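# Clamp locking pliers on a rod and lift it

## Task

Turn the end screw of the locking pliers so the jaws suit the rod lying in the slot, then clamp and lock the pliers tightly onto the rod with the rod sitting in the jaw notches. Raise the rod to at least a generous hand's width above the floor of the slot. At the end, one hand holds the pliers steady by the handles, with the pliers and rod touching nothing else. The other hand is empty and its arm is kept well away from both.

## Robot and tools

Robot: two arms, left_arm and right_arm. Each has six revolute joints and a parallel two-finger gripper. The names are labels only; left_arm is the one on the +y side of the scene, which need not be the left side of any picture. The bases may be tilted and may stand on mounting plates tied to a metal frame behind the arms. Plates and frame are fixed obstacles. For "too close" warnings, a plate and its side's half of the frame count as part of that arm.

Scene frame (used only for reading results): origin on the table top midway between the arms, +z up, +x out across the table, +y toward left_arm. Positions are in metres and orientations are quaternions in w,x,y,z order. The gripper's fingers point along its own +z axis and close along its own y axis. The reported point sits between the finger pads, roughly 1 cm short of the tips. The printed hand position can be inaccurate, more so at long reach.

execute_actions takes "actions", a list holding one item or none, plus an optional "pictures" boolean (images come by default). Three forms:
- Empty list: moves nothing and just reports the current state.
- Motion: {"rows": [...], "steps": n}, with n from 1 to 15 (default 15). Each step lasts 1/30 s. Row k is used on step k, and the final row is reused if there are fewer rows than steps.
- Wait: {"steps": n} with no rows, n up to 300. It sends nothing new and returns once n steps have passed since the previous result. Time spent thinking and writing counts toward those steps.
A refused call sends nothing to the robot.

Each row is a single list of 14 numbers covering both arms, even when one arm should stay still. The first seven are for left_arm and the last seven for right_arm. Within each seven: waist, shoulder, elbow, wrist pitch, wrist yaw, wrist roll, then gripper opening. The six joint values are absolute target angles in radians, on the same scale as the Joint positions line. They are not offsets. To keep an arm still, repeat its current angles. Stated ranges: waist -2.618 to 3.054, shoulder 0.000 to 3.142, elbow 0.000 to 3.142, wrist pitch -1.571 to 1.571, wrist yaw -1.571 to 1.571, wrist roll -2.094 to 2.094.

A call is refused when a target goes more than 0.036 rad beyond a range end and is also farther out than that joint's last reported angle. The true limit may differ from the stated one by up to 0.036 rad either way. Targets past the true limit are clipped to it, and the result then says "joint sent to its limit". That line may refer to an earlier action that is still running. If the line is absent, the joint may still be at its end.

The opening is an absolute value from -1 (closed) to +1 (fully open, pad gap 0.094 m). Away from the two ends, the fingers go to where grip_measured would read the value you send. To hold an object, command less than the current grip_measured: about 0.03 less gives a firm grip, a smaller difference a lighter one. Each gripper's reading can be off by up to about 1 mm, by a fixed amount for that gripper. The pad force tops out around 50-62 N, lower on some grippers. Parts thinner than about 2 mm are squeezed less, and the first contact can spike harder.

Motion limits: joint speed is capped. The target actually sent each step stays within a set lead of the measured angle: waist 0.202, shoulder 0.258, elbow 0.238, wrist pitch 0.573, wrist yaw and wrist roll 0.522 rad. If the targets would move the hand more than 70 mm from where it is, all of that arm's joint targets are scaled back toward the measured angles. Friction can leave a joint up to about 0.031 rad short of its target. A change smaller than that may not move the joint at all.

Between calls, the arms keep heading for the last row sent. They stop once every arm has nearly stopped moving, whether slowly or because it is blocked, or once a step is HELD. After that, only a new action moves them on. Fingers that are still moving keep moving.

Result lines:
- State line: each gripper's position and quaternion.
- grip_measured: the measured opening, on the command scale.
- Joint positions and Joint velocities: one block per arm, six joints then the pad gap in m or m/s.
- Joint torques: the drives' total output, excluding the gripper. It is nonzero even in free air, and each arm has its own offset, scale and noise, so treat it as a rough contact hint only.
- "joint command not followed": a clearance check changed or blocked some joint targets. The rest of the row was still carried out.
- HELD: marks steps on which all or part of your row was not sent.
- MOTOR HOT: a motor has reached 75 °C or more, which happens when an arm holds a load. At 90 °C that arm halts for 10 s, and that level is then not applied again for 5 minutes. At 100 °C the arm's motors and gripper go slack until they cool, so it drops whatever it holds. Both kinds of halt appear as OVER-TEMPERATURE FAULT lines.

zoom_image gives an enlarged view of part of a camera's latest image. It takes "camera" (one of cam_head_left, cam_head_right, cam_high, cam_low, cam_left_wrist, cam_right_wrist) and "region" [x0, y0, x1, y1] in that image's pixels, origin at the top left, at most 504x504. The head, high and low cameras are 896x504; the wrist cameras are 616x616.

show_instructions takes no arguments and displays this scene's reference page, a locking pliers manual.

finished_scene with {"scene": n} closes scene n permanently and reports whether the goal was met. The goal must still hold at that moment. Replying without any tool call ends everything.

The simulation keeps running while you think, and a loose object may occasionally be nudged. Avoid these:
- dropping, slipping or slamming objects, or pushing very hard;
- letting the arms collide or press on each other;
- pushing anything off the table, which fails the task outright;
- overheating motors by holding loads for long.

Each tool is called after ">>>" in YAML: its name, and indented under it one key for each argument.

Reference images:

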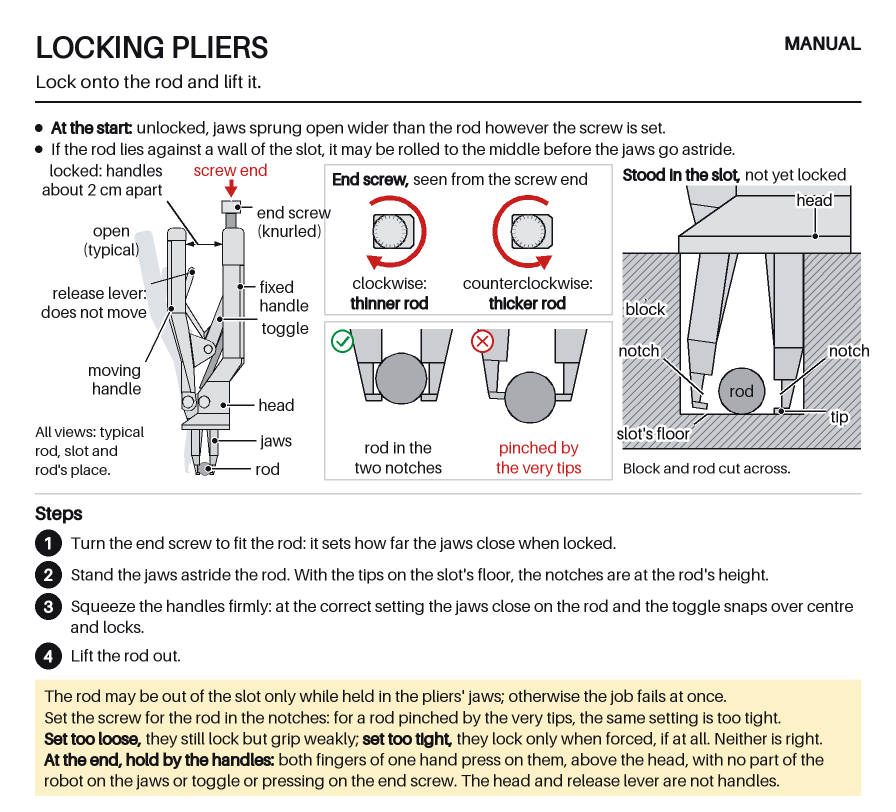

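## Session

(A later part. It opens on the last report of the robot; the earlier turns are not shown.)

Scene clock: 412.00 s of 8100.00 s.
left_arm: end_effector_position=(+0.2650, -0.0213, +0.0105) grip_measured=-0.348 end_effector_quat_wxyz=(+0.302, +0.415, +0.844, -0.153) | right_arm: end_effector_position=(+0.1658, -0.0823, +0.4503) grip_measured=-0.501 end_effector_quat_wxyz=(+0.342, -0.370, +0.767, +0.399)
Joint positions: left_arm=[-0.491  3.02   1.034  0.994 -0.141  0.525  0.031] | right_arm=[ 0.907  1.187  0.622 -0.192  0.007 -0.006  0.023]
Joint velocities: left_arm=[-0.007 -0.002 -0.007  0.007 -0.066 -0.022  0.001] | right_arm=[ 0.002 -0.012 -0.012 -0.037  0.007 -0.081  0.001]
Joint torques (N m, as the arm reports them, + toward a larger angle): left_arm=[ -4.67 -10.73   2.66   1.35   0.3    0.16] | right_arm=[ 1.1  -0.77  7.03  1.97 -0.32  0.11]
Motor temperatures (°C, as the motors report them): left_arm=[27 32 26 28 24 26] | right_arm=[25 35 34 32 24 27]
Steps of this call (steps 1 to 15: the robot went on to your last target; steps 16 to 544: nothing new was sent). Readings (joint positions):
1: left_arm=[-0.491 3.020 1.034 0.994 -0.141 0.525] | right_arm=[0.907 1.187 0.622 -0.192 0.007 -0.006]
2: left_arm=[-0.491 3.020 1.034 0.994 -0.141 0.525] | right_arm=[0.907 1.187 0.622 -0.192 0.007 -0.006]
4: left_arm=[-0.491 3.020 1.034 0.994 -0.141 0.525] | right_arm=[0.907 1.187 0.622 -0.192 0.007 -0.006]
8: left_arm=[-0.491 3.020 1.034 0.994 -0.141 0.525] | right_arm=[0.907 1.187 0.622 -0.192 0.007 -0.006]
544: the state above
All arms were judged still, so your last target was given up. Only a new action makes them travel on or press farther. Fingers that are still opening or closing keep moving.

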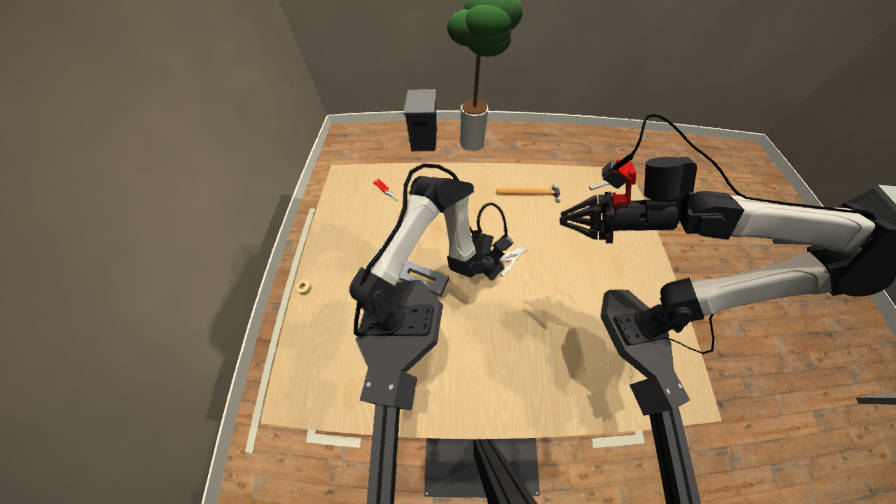

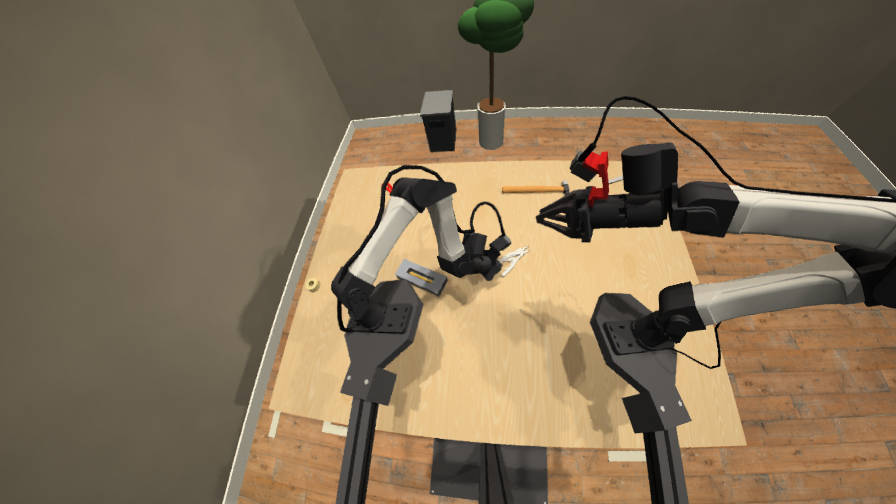

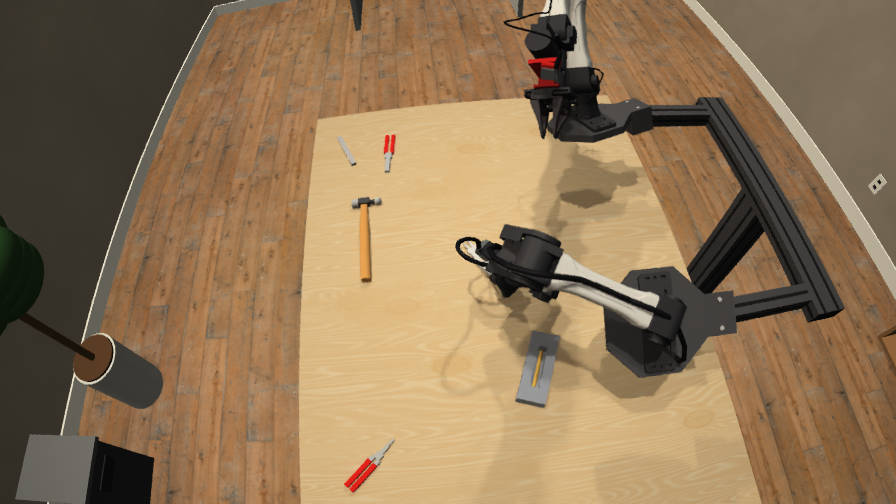

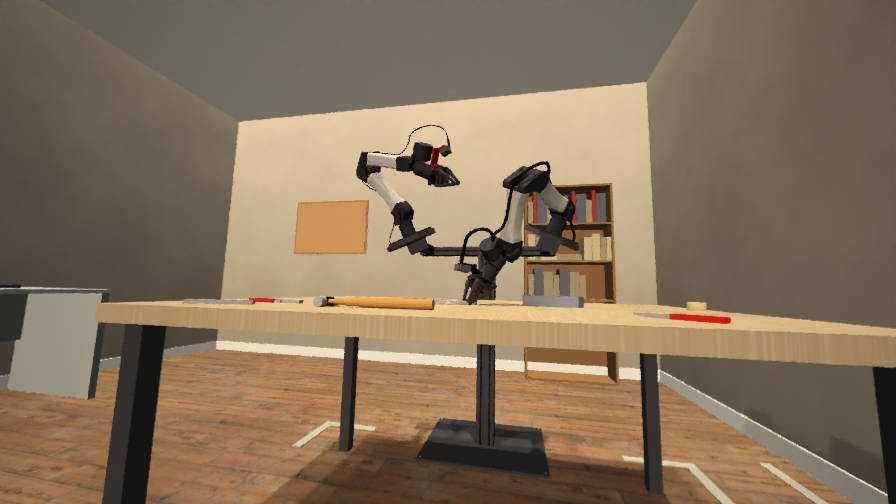

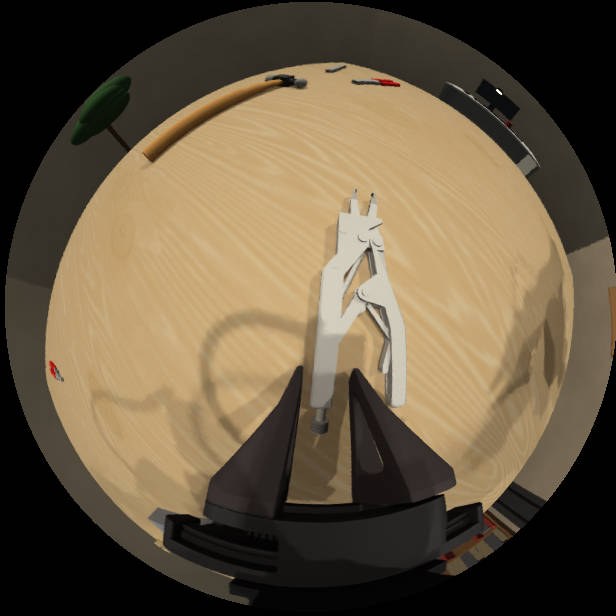

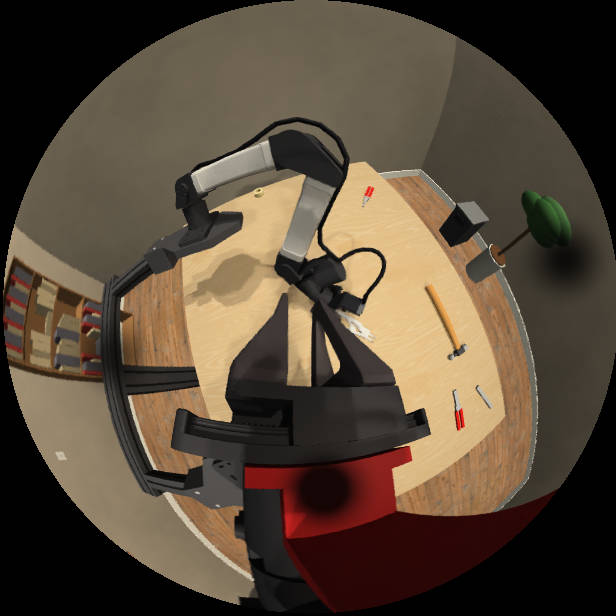

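>>> execute_actions:
  actions:
    - {"rows":[[-0.49,3.035,1.052,0.975,-0.135,0.53,-0.45,0.9,1.2,0.6,-0.2,0,0,-0.5],[-0.49,3.035,1.052,0.975,-0.135,0.53,-0.5,0.9,1.2,0.6,-0.2,0,0,-0.5],[-0.49,3.035,1.052,0.975,-0.135,0.53,-0.55,0.9,1.2,0.6,-0.2,0,0,-0.5],[-0.49,3.035,1.052,0.975,-0.135,0.53,-0.6,0.9,1.2,0.6,-0.2,0,0,-0.5],[-0.49,3.035,1.052,0.975,-0.135,0.53,-0.64,0.9,1.2,0.6,-0.2,0,0,-0.5],[-0.49,3.035,1.052,0.975,-0.135,0.53,-0.68,0.9,1.2,0.6,-0.2,0,0,-0.5],[-0.49,3.035,1.052,0.975,-0.135,0.53,-0.71,0.9,1.2,0.6,-0.2,0,0,-0.5],[-0.49,3.035,1.052,0.975,-0.135,0.53,-0.73,0.9,1.2,0.6,-0.2,0,0,-0.5],[-0.49,3.035,1.052,0.975,-0.135,0.53,-0.75,0.9,1.2,0.6,-0.2,0,0,-0.5],[-0.49,3.035,1.052,0.975,-0.135,0.53,-0.77,0.9,1.2,0.6,-0.2,0,0,-0.5],[-0.49,3.035,1.052,0.975,-0.135,0.53,-0.79,0.9,1.2,0.6,-0.2,0,0,-0.5]],"steps":15}

Scene clock: 423.37 s of 8100.00 s.
left_arm: end_effector_position=(+0.2649, -0.0213, +0.0104) grip_measured=-0.727 end_effector_quat_wxyz=(+0.302, +0.416, +0.844, -0.154) | right_arm: end_effector_position=(+0.1658, -0.0823, +0.4503) grip_measured=-0.501 end_effector_quat_wxyz=(+0.342, -0.370, +0.767, +0.399)
Joint positions: left_arm=[-0.491  3.02   1.034  0.994 -0.141  0.525  0.013] | right_arm=[ 0.907  1.187  0.622 -0.192  0.007 -0.006  0.023]
Joint velocities: left_arm=[ 0.002 -0.017 -0.002  0.066 -0.007 -0.007  0.001] | right_arm=[ 0.007  0.007 -0.007  0.022 -0.051 -0.022  0.   ]
Joint torques (N m, as the arm reports them, + toward a larger angle): left_arm=[ -4.66 -10.74   2.66   1.34   0.3    0.15] | right_arm=[ 1.11 -0.78  6.94  2.   -0.41  0.13]
Motor temperatures (°C, as the motors report them): left_arm=[27 32 25 28 24 26] | right_arm=[25 34 34 33 24 27]
Steps of this call (steps 1 to 326: nothing new was sent; steps 327 to 341: all 15 steps of this action). Readings (joint positions):
327: left_arm=[-0.491 3.020 1.034 0.994 -0.141 0.525] | right_arm=[0.907 1.187 0.622 -0.192 0.007 -0.006]
328: left_arm=[-0.491 3.020 1.034 0.994 -0.141 0.525] | right_arm=[0.907 1.187 0.622 -0.192 0.007 -0.006]
330: left_arm=[-0.491 3.020 1.034 0.994 -0.141 0.525] | right_arm=[0.907 1.187 0.622 -0.192 0.007 -0.006]
334: left_arm=[-0.491 3.020 1.034 0.994 -0.141 0.525] | right_arm=[0.907 1.187 0.622 -0.192 0.007 -0.006]
341: the state above

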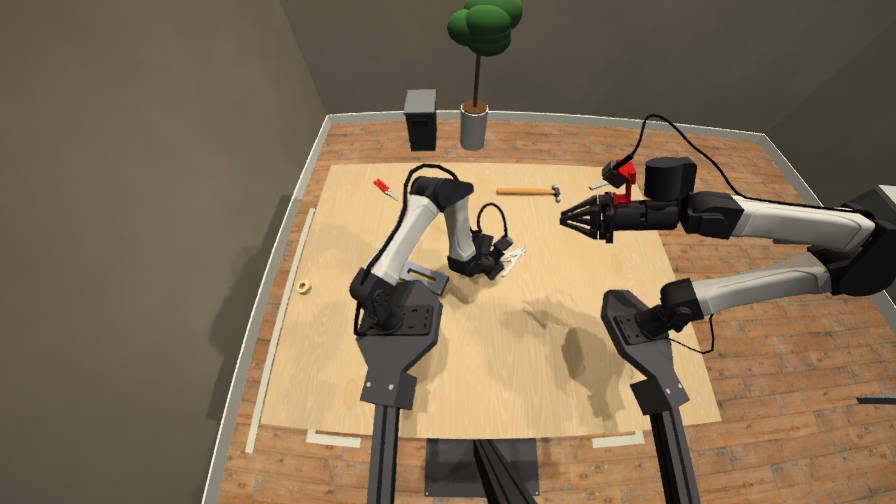

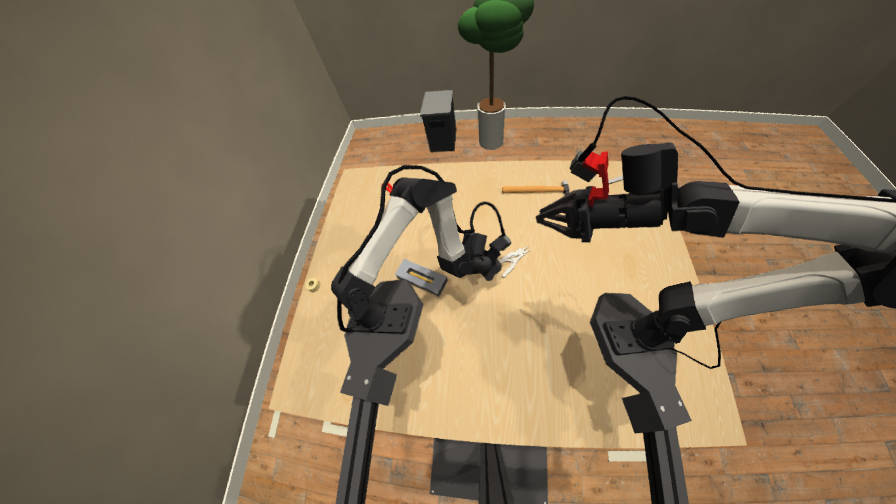

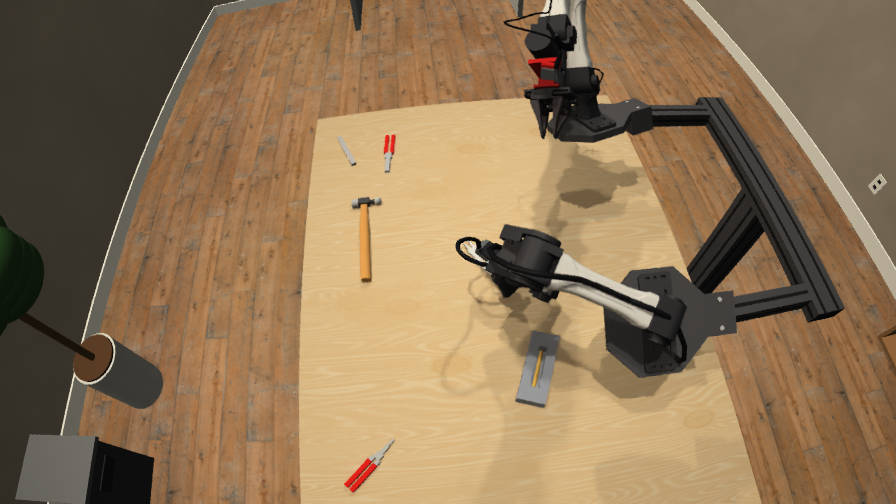

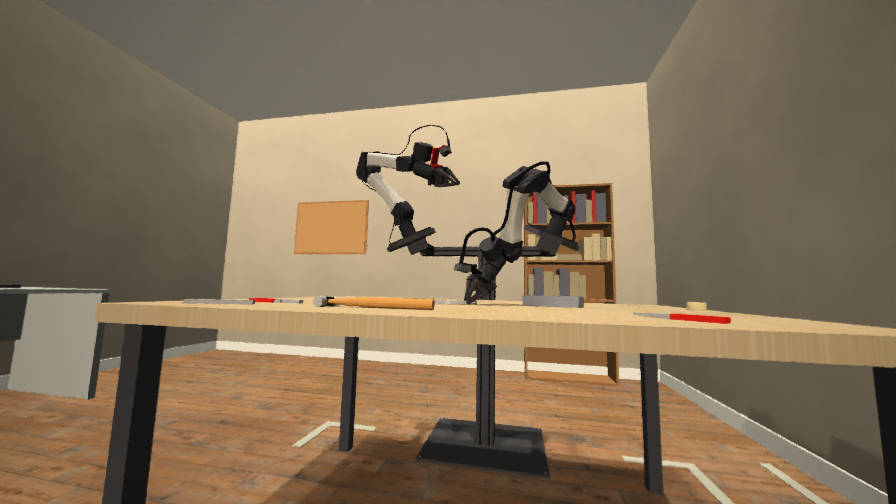

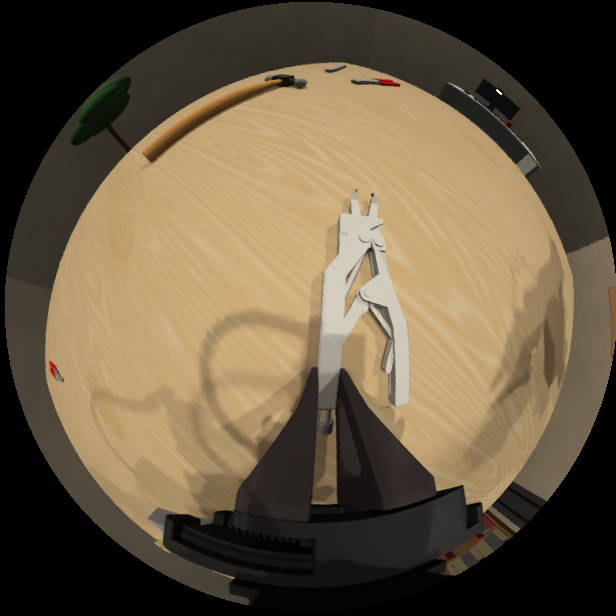

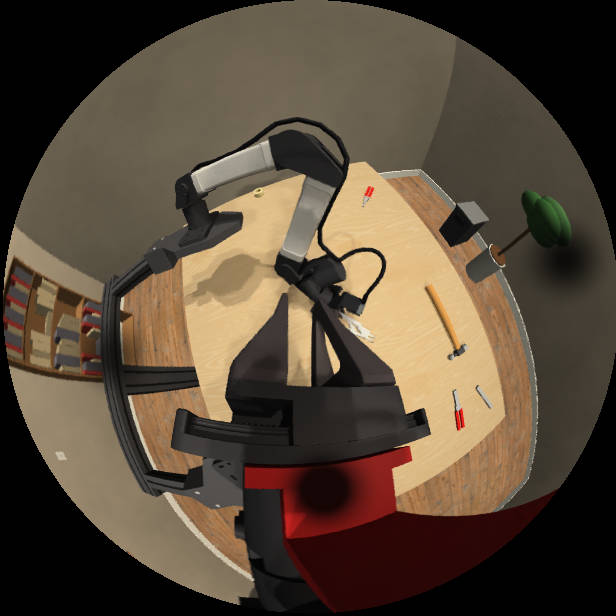

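>>> execute_actions:
  actions:
    - {"rows":[[-0.49,3.0,1.04,0.96,-0.135,0.53,-0.79,0.9,1.2,0.6,-0.2,0,0,-0.5],[-0.49,2.98,1.04,0.94,-0.135,0.53,-0.79,0.9,1.2,0.6,-0.2,0,0,-0.5],[-0.49,2.96,1.04,0.92,-0.135,0.53,-0.79,0.9,1.2,0.6,-0.2,0,0,-0.5],[-0.49,2.94,1.04,0.90,-0.135,0.53,-0.79,0.9,1.2,0.6,-0.2,0,0,-0.5],[-0.49,2.92,1.04,0.88,-0.135,0.53,-0.79,0.9,1.2,0.6,-0.2,0,0,-0.5],[-0.49,2.89,1.04,0.85,-0.135,0.53,-0.79,0.9,1.2,0.6,-0.2,0,0,-0.5],[-0.49,2.86,1.04,0.82,-0.135,0.53,-0.79,0.9,1.2,0.6,-0.2,0,0,-0.5],[-0.49,2.83,1.04,0.79,-0.135,0.53,-0.79,0.9,1.2,0.6,-0.2,0,0,-0.5],[-0.49,2.80,1.04,0.76,-0.135,0.53,-0.79,0.9,1.2,0.6,-0.2,0,0,-0.5],[-0.49,2.77,1.04,0.73,-0.135,0.53,-0.79,0.9,1.2,0.6,-0.2,0,0,-0.5],[-0.49,2.74,1.04,0.70,-0.135,0.53,-0.79,0.9,1.2,0.6,-0.2,0,0,-0.5],[-0.49,2.71,1.04,0.67,-0.135,0.53,-0.79,0.9,1.2,0.6,-0.2,0,0,-0.5],[-0.49,2.68,1.04,0.64,-0.135,0.53,-0.79,0.9,1.2,0.6,-0.2,0,0,-0.5],[-0.49,2.66,1.04,0.62,-0.135,0.53,-0.79,0.9,1.2,0.6,-0.2,0,0,-0.5],[-0.49,2.65,1.04,0.61,-0.135,0.53,-0.79,0.9,1.2,0.6,-0.2,0,0,-0.5]],"steps":15}
  pictures: false

>>> execute_actions:
  actions:
    - {"steps":15}

Scene clock: 453.00 s of 8100.00 s.
left_arm: end_effector_position=(+0.3355, -0.0205, +0.0925) grip_measured=-0.727 end_effector_quat_wxyz=(+0.317, +0.409, +0.842, -0.151) | right_arm: end_effector_position=(+0.1658, -0.0823, +0.4503) grip_measured=-0.501 end_effector_quat_wxyz=(+0.342, -0.370, +0.767, +0.399)
Joint positions: left_arm=[-0.491  2.691  1.034  0.698 -0.144  0.527  0.013] | right_arm=[ 0.907  1.187  0.622 -0.192  0.007 -0.006  0.023]
Joint velocities: left_arm=[-0.002 -0.745 -0.002 -0.447 -0.022  0.037 -0.001] | right_arm=[-0.017  0.007 -0.012 -0.051 -0.066  0.037 -0.001]
Joint torques (N m, as the arm reports them, + toward a larger angle): left_arm=[ -5.12 -12.64   3.72   1.38   0.32   0.15] | right_arm=[ 0.99 -0.81  7.2   1.99 -0.33  0.11]
Motor temperatures (°C, as the motors report them): left_arm=[27 33 25 28 24 26] | right_arm=[24 33 35 34 24 27]
Steps of this call (steps 1 to 15: the robot went on to your last target; steps 16 to 874: nothing new was sent; steps 875 to 889: all 15 steps of this action). Readings (joint positions):
875: left_arm=[-0.491 3.019 1.034 0.992 -0.141 0.525] | right_arm=[0.907 1.187 0.622 -0.192 0.007 -0.006]
876: left_arm=[-0.491 3.015 1.034 0.985 -0.141 0.525] | right_arm=[0.907 1.187 0.622 -0.192 0.007 -0.006]
878: left_arm=[-0.491 2.995 1.034 0.952 -0.141 0.526] | right_arm=[0.907 1.187 0.622 -0.192 0.007 -0.006]
882: left_arm=[-0.491 2.913 1.034 0.859 -0.142 0.527] | right_arm=[0.907 1.187 0.622 -0.192 0.007 -0.006]
889: the state above

Scene clock: 453.50 s of 8100.00 s.
left_arm: end_effector_position=(+0.3341, -0.0159, +0.0988) grip_measured=-0.727 end_effector_quat_wxyz=(+0.296, +0.419, +0.845, -0.152) | right_arm: end_effector_position=(+0.1658, -0.0823, +0.4503) grip_measured=-0.501 end_effector_quat_wxyz=(+0.342, -0.370, +0.767, +0.399)
Joint positions: left_arm=[-0.491  2.643  1.034  0.604 -0.144  0.527  0.013] | right_arm=[ 0.907  1.187  0.622 -0.192  0.007 -0.006  0.023]
Joint velocities: left_arm=[ 0.002  0.007  0.007 -0.022  0.095  0.022  0.   ] | right_arm=[-0.012 -0.012 -0.007 -0.007 -0.007  0.007  0.001]
Joint torques (N m, as the arm reports them, + toward a larger angle): left_arm=[ -5.12 -12.42   3.94   1.62   0.33   0.14] | right_arm=[ 0.95 -0.99  7.06  1.93 -0.36  0.12]
Motor temperatures (°C, as the motors report them): left_arm=[27 33 25 28 24 26] | right_arm=[24 33 35 34 24 27]
Steps of this call (steps 1 to 15: the robot went on to your last target). Readings (joint positions):
1: left_arm=[-0.491 2.669 1.034 0.686 -0.144 0.527] | right_arm=[0.907 1.187 0.622 -0.192 0.007 -0.006]
2: left_arm=[-0.491 2.654 1.034 0.680 -0.144 0.527] | right_arm=[0.907 1.187 0.622 -0.192 0.007 -0.006]
4: left_arm=[-0.491 2.643 1.034 0.671 -0.144 0.527] | right_arm=[0.907 1.187 0.622 -0.192 0.007 -0.006]
8: left_arm=[-0.491 2.643 1.034 0.626 -0.144 0.527] | right_arm=[0.907 1.187 0.622 -0.192 0.007 -0.006]
15: the state above

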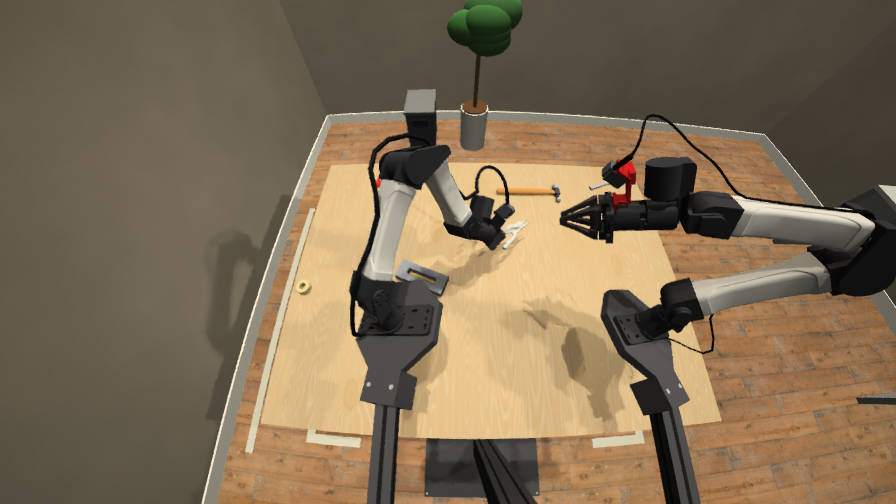

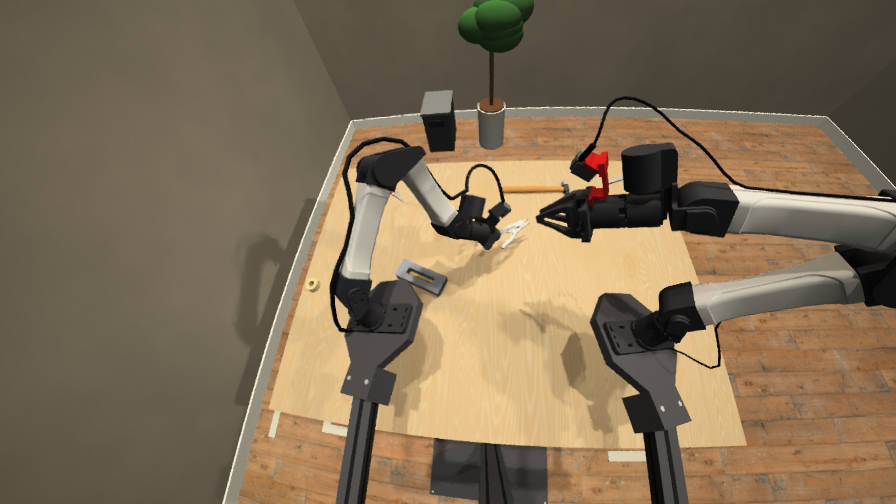

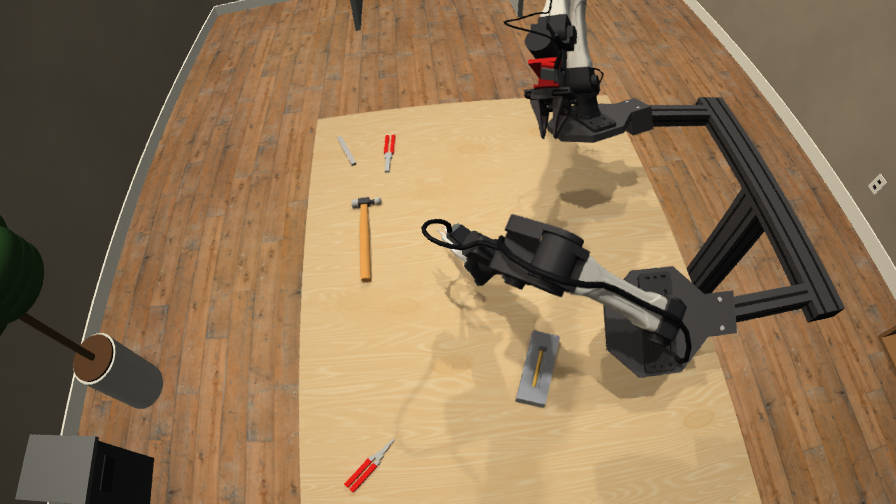

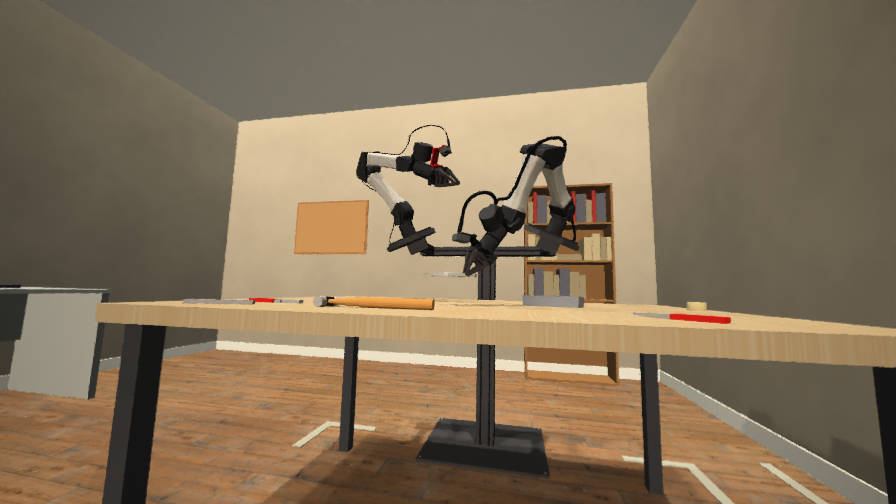

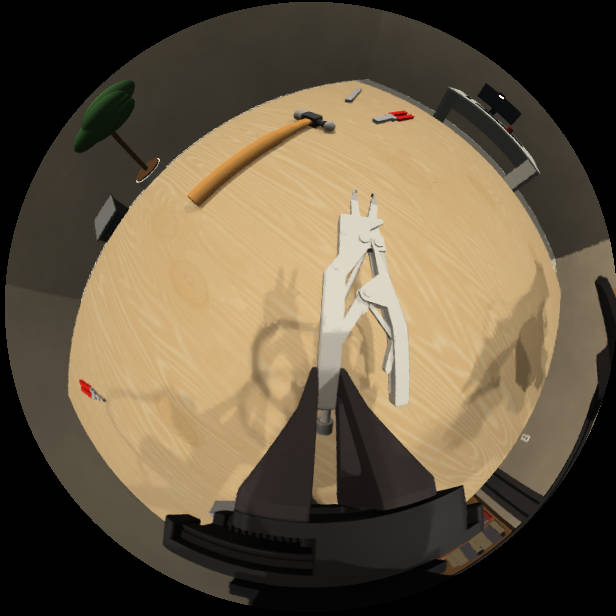

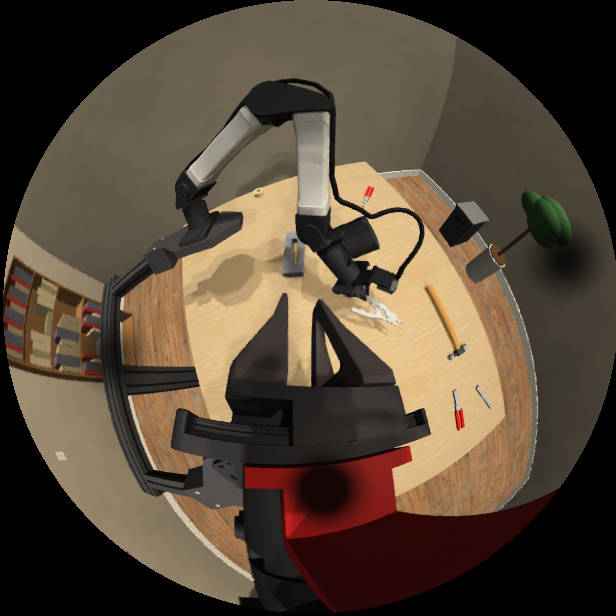

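>>> execute_actions:
  actions:
    - {"rows":[[-0.48,2.62,1.03,0.58,-0.135,0.51,-0.79,0.9,1.2,0.6,-0.2,0,0,-0.5],[-0.47,2.59,1.03,0.55,-0.13,0.49,-0.79,0.9,1.2,0.6,-0.2,0,0,-0.5],[-0.46,2.55,1.02,0.51,-0.12,0.46,-0.79,0.9,1.2,0.6,-0.2,0,0,-0.5],[-0.44,2.51,1.02,0.47,-0.11,0.43,-0.79,0.9,1.2,0.6,-0.2,0,0,-0.5],[-0.42,2.47,1.01,0.43,-0.10,0.40,-0.79,0.9,1.2,0.6,-0.2,0,0,-0.5],[-0.40,2.43,1.01,0.39,-0.09,0.37,-0.79,0.9,1.2,0.6,-0.2,0,0,-0.5],[-0.38,2.39,1.0,0.35,-0.08,0.34,-0.79,0.9,1.2,0.6,-0.2,0,0,-0.5],[-0.36,2.35,1.0,0.31,-0.07,0.31,-0.79,0.9,1.2,0.6,-0.2,0,0,-0.5],[-0.34,2.31,0.99,0.27,-0.06,0.28,-0.79,0.9,1.2,0.6,-0.2,0,0,-0.5],[-0.32,2.27,0.99,0.23,-0.05,0.25,-0.79,0.9,1.2,0.6,-0.2,0,0,-0.5],[-0.30,2.23,0.98,0.19,-0.04,0.22,-0.79,0.9,1.2,0.6,-0.2,0,0,-0.5],[-0.28,2.19,0.98,0.15,-0.03,0.19,-0.79,0.9,1.2,0.6,-0.2,0,0,-0.5],[-0.26,2.15,0.97,0.11,-0.02,0.16,-0.79,0.9,1.2,0.6,-0.2,0,0,-0.5],[-0.24,2.11,0.97,0.07,-0.01,0.13,-0.79,0.9,1.2,0.6,-0.2,0,0,-0.5],[-0.22,2.07,0.96,0.03,0,0.10,-0.79,0.9,1.2,0.6,-0.2,0,0,-0.5]],"steps":15}
  pictures: false

>>> execute_actions:
  actions:
    - {"rows":[[-0.20,2.03,0.96,-0.01,0.01,0.07,-0.79,0.9,1.2,0.6,-0.2,0,0,-0.5],[-0.18,2.0,0.95,-0.05,0.02,0.04,-0.79,0.9,1.2,0.6,-0.2,0,0,-0.5],[-0.16,1.97,0.95,-0.09,0.03,0.01,-0.79,0.9,1.2,0.6,-0.2,0,0,-0.5],[-0.14,1.94,0.94,-0.13,0.04,-0.02,-0.79,0.9,1.2,0.6,-0.2,0,0,-0.5],[-0.12,1.91,0.94,-0.17,0.05,-0.05,-0.79,0.9,1.2,0.6,-0.2,0,0,-0.5],[-0.10,1.88,0.93,-0.21,0.06,-0.08,-0.79,0.9,1.2,0.6,-0.2,0,0,-0.5],[-0.08,1.86,0.93,-0.25,0.07,-0.11,-0.79,0.9,1.2,0.6,-0.2,0,0,-0.5],[-0.06,1.84,0.92,-0.29,0.08,-0.14,-0.79,0.9,1.2,0.6,-0.2,0,0,-0.5],[-0.04,1.82,0.92,-0.33,0.09,-0.17,-0.79,0.9,1.2,0.6,-0.2,0,0,-0.5],[-0.02,1.80,0.91,-0.37,0.10,-0.20,-0.79,0.9,1.2,0.6,-0.2,0,0,-0.5],[0.0,1.79,0.91,-0.41,0.11,-0.23,-0.79,0.9,1.2,0.6,-0.2,0,0,-0.5],[0.02,1.78,0.90,-0.45,0.12,-0.26,-0.79,0.9,1.2,0.6,-0.2,0,0,-0.5],[0.04,1.78,0.90,-0.49,0.13,-0.29,-0.79,0.9,1.2,0.6,-0.2,0,0,-0.5],[0.06,1.78,0.90,-0.53,0.14,-0.32,-0.79,0.9,1.2,0.6,-0.2,0,0,-0.5],[0.08,1.78,0.90,-0.57,0.15,-0.35,-0.79,0.9,1.2,0.6,-0.2,0,0,-0.5]],"steps":15}
  pictures: false

>>> execute_actions:
  actions:
    - {"rows":[[0.10,1.78,0.90,-0.61,0.16,-0.38,-0.79,0.9,1.2,0.6,-0.2,0,0,-0.5],[0.125,1.78,0.90,-0.65,0.17,-0.41,-0.79,0.9,1.2,0.6,-0.2,0,0,-0.5],[0.15,1.78,0.89,-0.69,0.18,-0.44,-0.79,0.9,1.2,0.6,-0.2,0,0,-0.5],[0.175,1.78,0.89,-0.73,0.19,-0.47,-0.79,0.9,1.2,0.6,-0.2,0,0,-0.5],[0.20,1.78,0.88,-0.77,0.20,-0.50,-0.79,0.9,1.2,0.6,-0.2,0,0,-0.5],[0.225,1.78,0.88,-0.80,0.21,-0.53,-0.79,0.9,1.2,0.6,-0.2,0,0,-0.5],[0.25,1.78,0.87,-0.83,0.22,-0.56,-0.79,0.9,1.2,0.6,-0.2,0,0,-0.5],[0.275,1.78,0.87,-0.86,0.23,-0.59,-0.79,0.9,1.2,0.6,-0.2,0,0,-0.5],[0.30,1.79,0.86,-0.88,0.24,-0.62,-0.79,0.9,1.2,0.6,-0.2,0,0,-0.5],[0.325,1.80,0.86,-0.89,0.25,-0.65,-0.79,0.9,1.2,0.6,-0.2,0,0,-0.5],[0.345,1.81,0.85,-0.89,0.26,-0.68,-0.79,0.9,1.2,0.6,-0.2,0,0,-0.5],[0.365,1.82,0.85,-0.89,0.27,-0.71,-0.79,0.9,1.2,0.6,-0.2,0,0,-0.5],[0.38,1.83,0.85,-0.89,0.28,-0.74,-0.79,0.9,1.2,0.6,-0.2,0,0,-0.5],[0.39,1.84,0.85,-0.89,0.29,-0.76,-0.79,0.9,1.2,0.6,-0.2,0,0,-0.5],[0.395,1.85,0.85,-0.89,0.29,-0.77,-0.79,0.9,1.2,0.6,-0.2,0,0,-0.5]],"steps":15}
  pictures: false

>>> execute_actions:
  actions:
    - {"steps":20}

Scene clock: 484.23 s of 8100.00 s.
left_arm: end_effector_position=(+0.4195, +0.1066, +0.1960) grip_measured=-0.727 end_effector_quat_wxyz=(+0.270, +0.187, +0.923, -0.198) | right_arm: end_effector_position=(+0.1658, -0.0823, +0.4503) grip_measured=-0.501 end_effector_quat_wxyz=(+0.342, -0.370, +0.767, +0.399)
Joint positions: left_arm=[-0.257  2.144  0.999  0.2   -0.062  0.228  0.013] | right_arm=[ 0.907  1.187  0.622 -0.192  0.007 -0.006  0.023]
Joint velocities: left_arm=[ 0.584 -1.184 -0.144 -1.048  0.242 -0.886 -0.001] | right_arm=[ 0.012  0.002  0.007  0.066  0.037 -0.037 -0.001]
Joint torques (N m, as the arm reports them, + toward a larger angle): left_arm=[ -4.83 -12.46   2.77   1.15   0.52   0.11] | right_arm=[ 1.16 -0.81  7.12  1.99 -0.28  0.1 ]
Motor temperatures (°C, as the motors report them): left_arm=[28 36 26 29 24 26] | right_arm=[24 32 35 35 24 27]
Steps of this call (steps 1 to 15: the robot went on to your last target; steps 16 to 907: nothing new was sent; steps 908 to 922: all 15 steps of this action). Readings (joint positions):
908: left_arm=[-0.491 2.643 1.034 0.598 -0.144 0.526] | right_arm=[0.907 1.187 0.622 -0.192 0.007 -0.006]
909: left_arm=[-0.490 2.638 1.034 0.588 -0.143 0.521] | right_arm=[0.907 1.187 0.622 -0.192 0.007 -0.006]
911: left_arm=[-0.482 2.606 1.028 0.539 -0.138 0.500] | right_arm=[0.907 1.187 0.622 -0.192 0.007 -0.006]
915: left_arm=[-0.418 2.457 1.009 0.408 -0.111 0.421] | right_arm=[0.907 1.187 0.622 -0.192 0.007 -0.006]
922: the state above

Scene clock: 484.73 s of 8100.00 s.
left_arm: end_effector_position=(+0.3424, +0.2355, +0.2114) grip_measured=-0.727 end_effector_quat_wxyz=(+0.041, -0.116, +0.960, -0.252) | right_arm: end_effector_position=(+0.1658, -0.0823, +0.4503) grip_measured=-0.501 end_effector_quat_wxyz=(+0.342, -0.370, +0.767, +0.399)
Joint positions: left_arm=[ 0.04   1.791  0.923 -0.388  0.08  -0.218  0.013] | right_arm=[ 0.907  1.187  0.622 -0.192  0.007 -0.006  0.023]
Joint velocities: left_arm=[ 0.564 -0.022 -0.042 -1.165  0.33  -0.916  0.   ] | right_arm=[-0.027 -0.012  0.032  0.007 -0.051  0.007  0.   ]
Joint torques (N m, as the arm reports them, + toward a larger angle): left_arm=[ -3.29 -10.98   3.46   0.57   0.52   0.1 ] | right_arm=[ 1.18 -0.91  7.05  2.   -0.33  0.13]
Motor temperatures (°C, as the motors report them): left_arm=[28 36 26 29 24 26] | right_arm=[24 32 35 35 24 27]
Steps of this call (steps 1 to 15: all 15 steps of this action). Readings (joint positions):
1: left_arm=[-0.237 2.103 0.994 0.165 -0.054 0.199] | right_arm=[0.907 1.187 0.622 -0.192 0.007 -0.006]
2: left_arm=[-0.217 2.065 0.988 0.128 -0.045 0.170] | right_arm=[0.907 1.187 0.622 -0.192 0.007 -0.006]
4: left_arm=[-0.178 1.997 0.977 0.054 -0.027 0.111] | right_arm=[0.907 1.187 0.622 -0.192 0.007 -0.006]
8: left_arm=[-0.100 1.887 0.953 -0.107 0.012 -0.008] | right_arm=[0.907 1.187 0.622 -0.192 0.007 -0.006]
15: the state above

Scene clock: 485.23 s of 8100.00 s.
left_arm: end_effector_position=(+0.2064, +0.2839, +0.1936) grip_measured=-0.727 end_effector_quat_wxyz=(-0.299, -0.437, +0.818, -0.223) | right_arm: end_effector_position=(+0.1658, -0.0823, +0.4503) grip_measured=-0.501 end_effector_quat_wxyz=(+0.342, -0.370, +0.767, +0.399)
Joint positions: left_arm=[ 0.375  1.819  0.867 -0.839  0.224 -0.665  0.013] | right_arm=[ 0.907  1.187  0.622 -0.192  0.007 -0.006  0.023]
Joint velocities: left_arm=[ 0.32   0.3   -0.017 -0.212  0.198 -0.696  0.001] | right_arm=[-0.002  0.007 -0.002  0.022 -0.007  0.007 -0.001]
Joint torques (N m, as the arm reports them, + toward a larger angle): left_arm=[-2.92 -8.2   1.49 -0.9   0.62  0.11] | right_arm=[ 0.94 -0.76  6.95  1.97 -0.33  0.08]
Motor temperatures (°C, as the motors report them): left_arm=[28 36 26 29 24 26] | right_arm=[24 32 35 35 24 27]
Steps of this call (steps 1 to 15: all 15 steps of this action). Readings (joint positions):
1: left_arm=[0.059 1.791 0.922 -0.427 0.090 -0.248] | right_arm=[0.907 1.187 0.622 -0.192 0.007 -0.006]
2: left_arm=[0.080 1.791 0.920 -0.467 0.100 -0.279] | right_arm=[0.907 1.187 0.622 -0.192 0.007 -0.006]
4: left_arm=[0.124 1.791 0.913 -0.545 0.121 -0.339] | right_arm=[0.907 1.187 0.622 -0.192 0.007 -0.006]
8: left_arm=[0.225 1.791 0.893 -0.694 0.160 -0.459] | right_arm=[0.907 1.187 0.622 -0.192 0.007 -0.006]
15: the state above

Scene clock: 485.90 s of 8100.00 s.
left_arm: end_effector_position=(+0.2006, +0.2785, +0.1954) grip_measured=-0.727 end_effector_quat_wxyz=(-0.334, -0.482, +0.780, -0.220) | right_arm: end_effector_position=(+0.1658, -0.0823, +0.4503) grip_measured=-0.501 end_effector_quat_wxyz=(+0.342, -0.370, +0.767, +0.399)
Joint positions: left_arm=[ 0.39   1.841  0.867 -0.86   0.264 -0.765  0.013] | right_arm=[ 0.907  1.187  0.622 -0.192  0.007 -0.006  0.023]
Joint velocities: left_arm=[-0.002  0.002 -0.002 -0.007 -0.037 -0.11   0.001] | right_arm=[ 0.022 -0.002 -0.017 -0.037 -0.051 -0.007 -0.001]
Joint torques (N m, as the arm reports them, + toward a larger angle): left_arm=[-2.36 -8.64  1.22 -1.15  0.56  0.06] | right_arm=[ 1.15 -0.79  7.06  1.97 -0.36  0.08]
Motor temperatures (°C, as the motors report them): left_arm=[28 36 26 29 24 26] | right_arm=[24 32 35 35 24 27]
Steps of this call (steps 1 to 20: the robot went on to your last target). Readings (joint positions):
1: left_arm=[0.384 1.828 0.867 -0.845 0.231 -0.686] | right_arm=[0.907 1.187 0.622 -0.192 0.007 -0.006]
2: left_arm=[0.389 1.835 0.867 -0.849 0.236 -0.702] | right_arm=[0.907 1.187 0.622 -0.192 0.007 -0.006]
4: left_arm=[0.390 1.841 0.867 -0.856 0.245 -0.726] | right_arm=[0.907 1.187 0.622 -0.192 0.007 -0.006]
8: left_arm=[0.390 1.841 0.867 -0.860 0.257 -0.750] | right_arm=[0.907 1.187 0.622 -0.192 0.007 -0.006]
20: the state above

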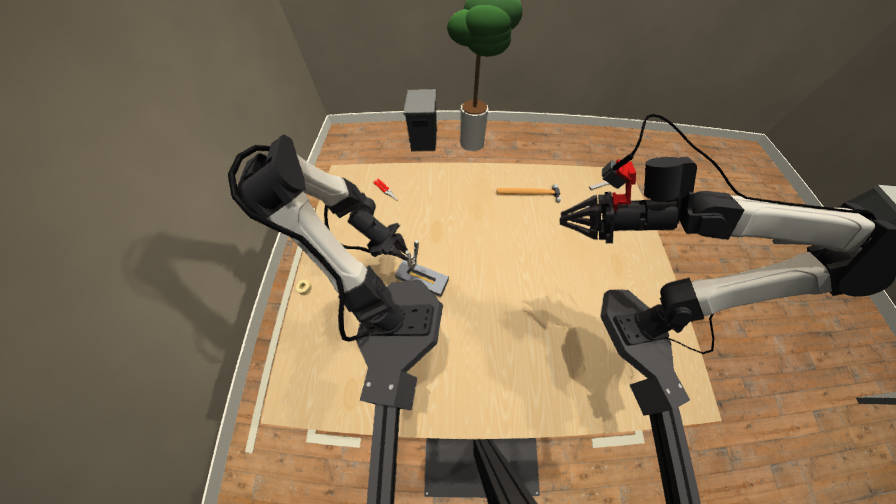

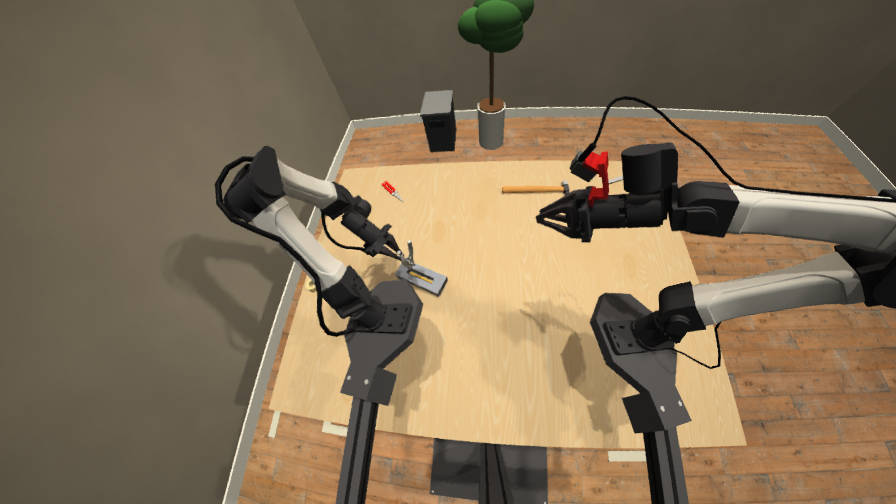

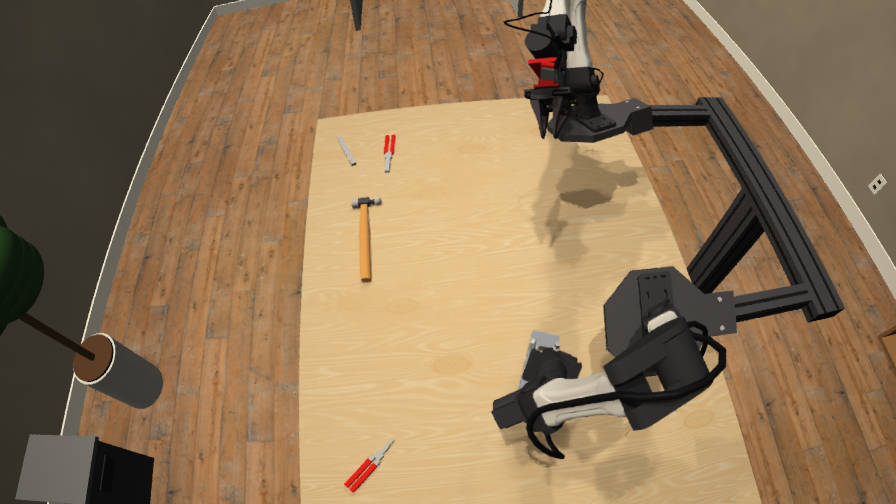

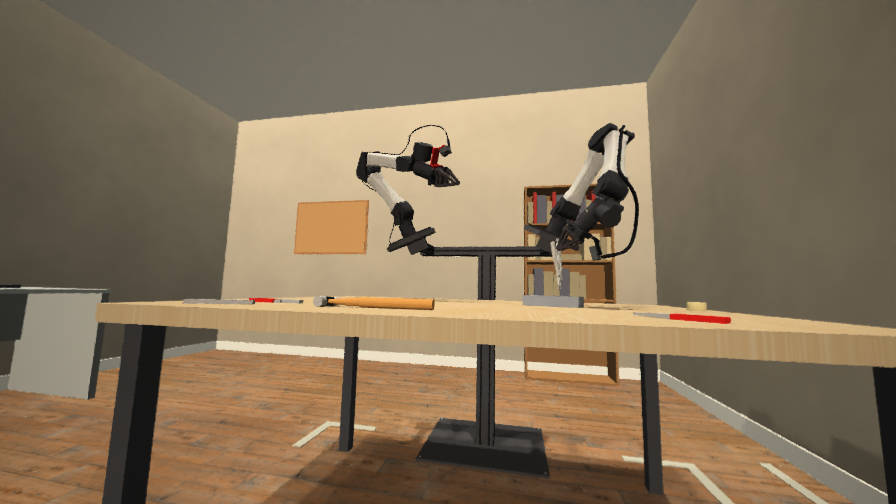

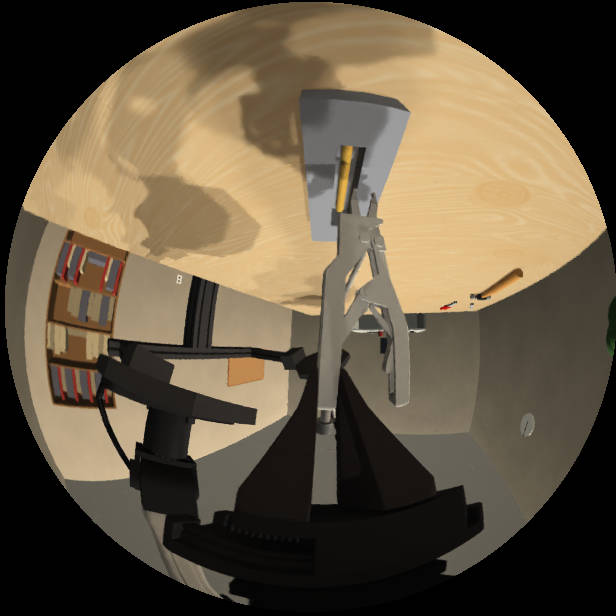

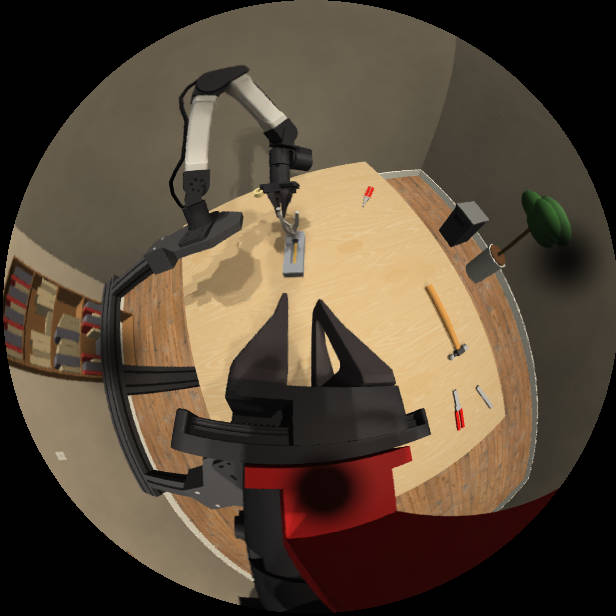

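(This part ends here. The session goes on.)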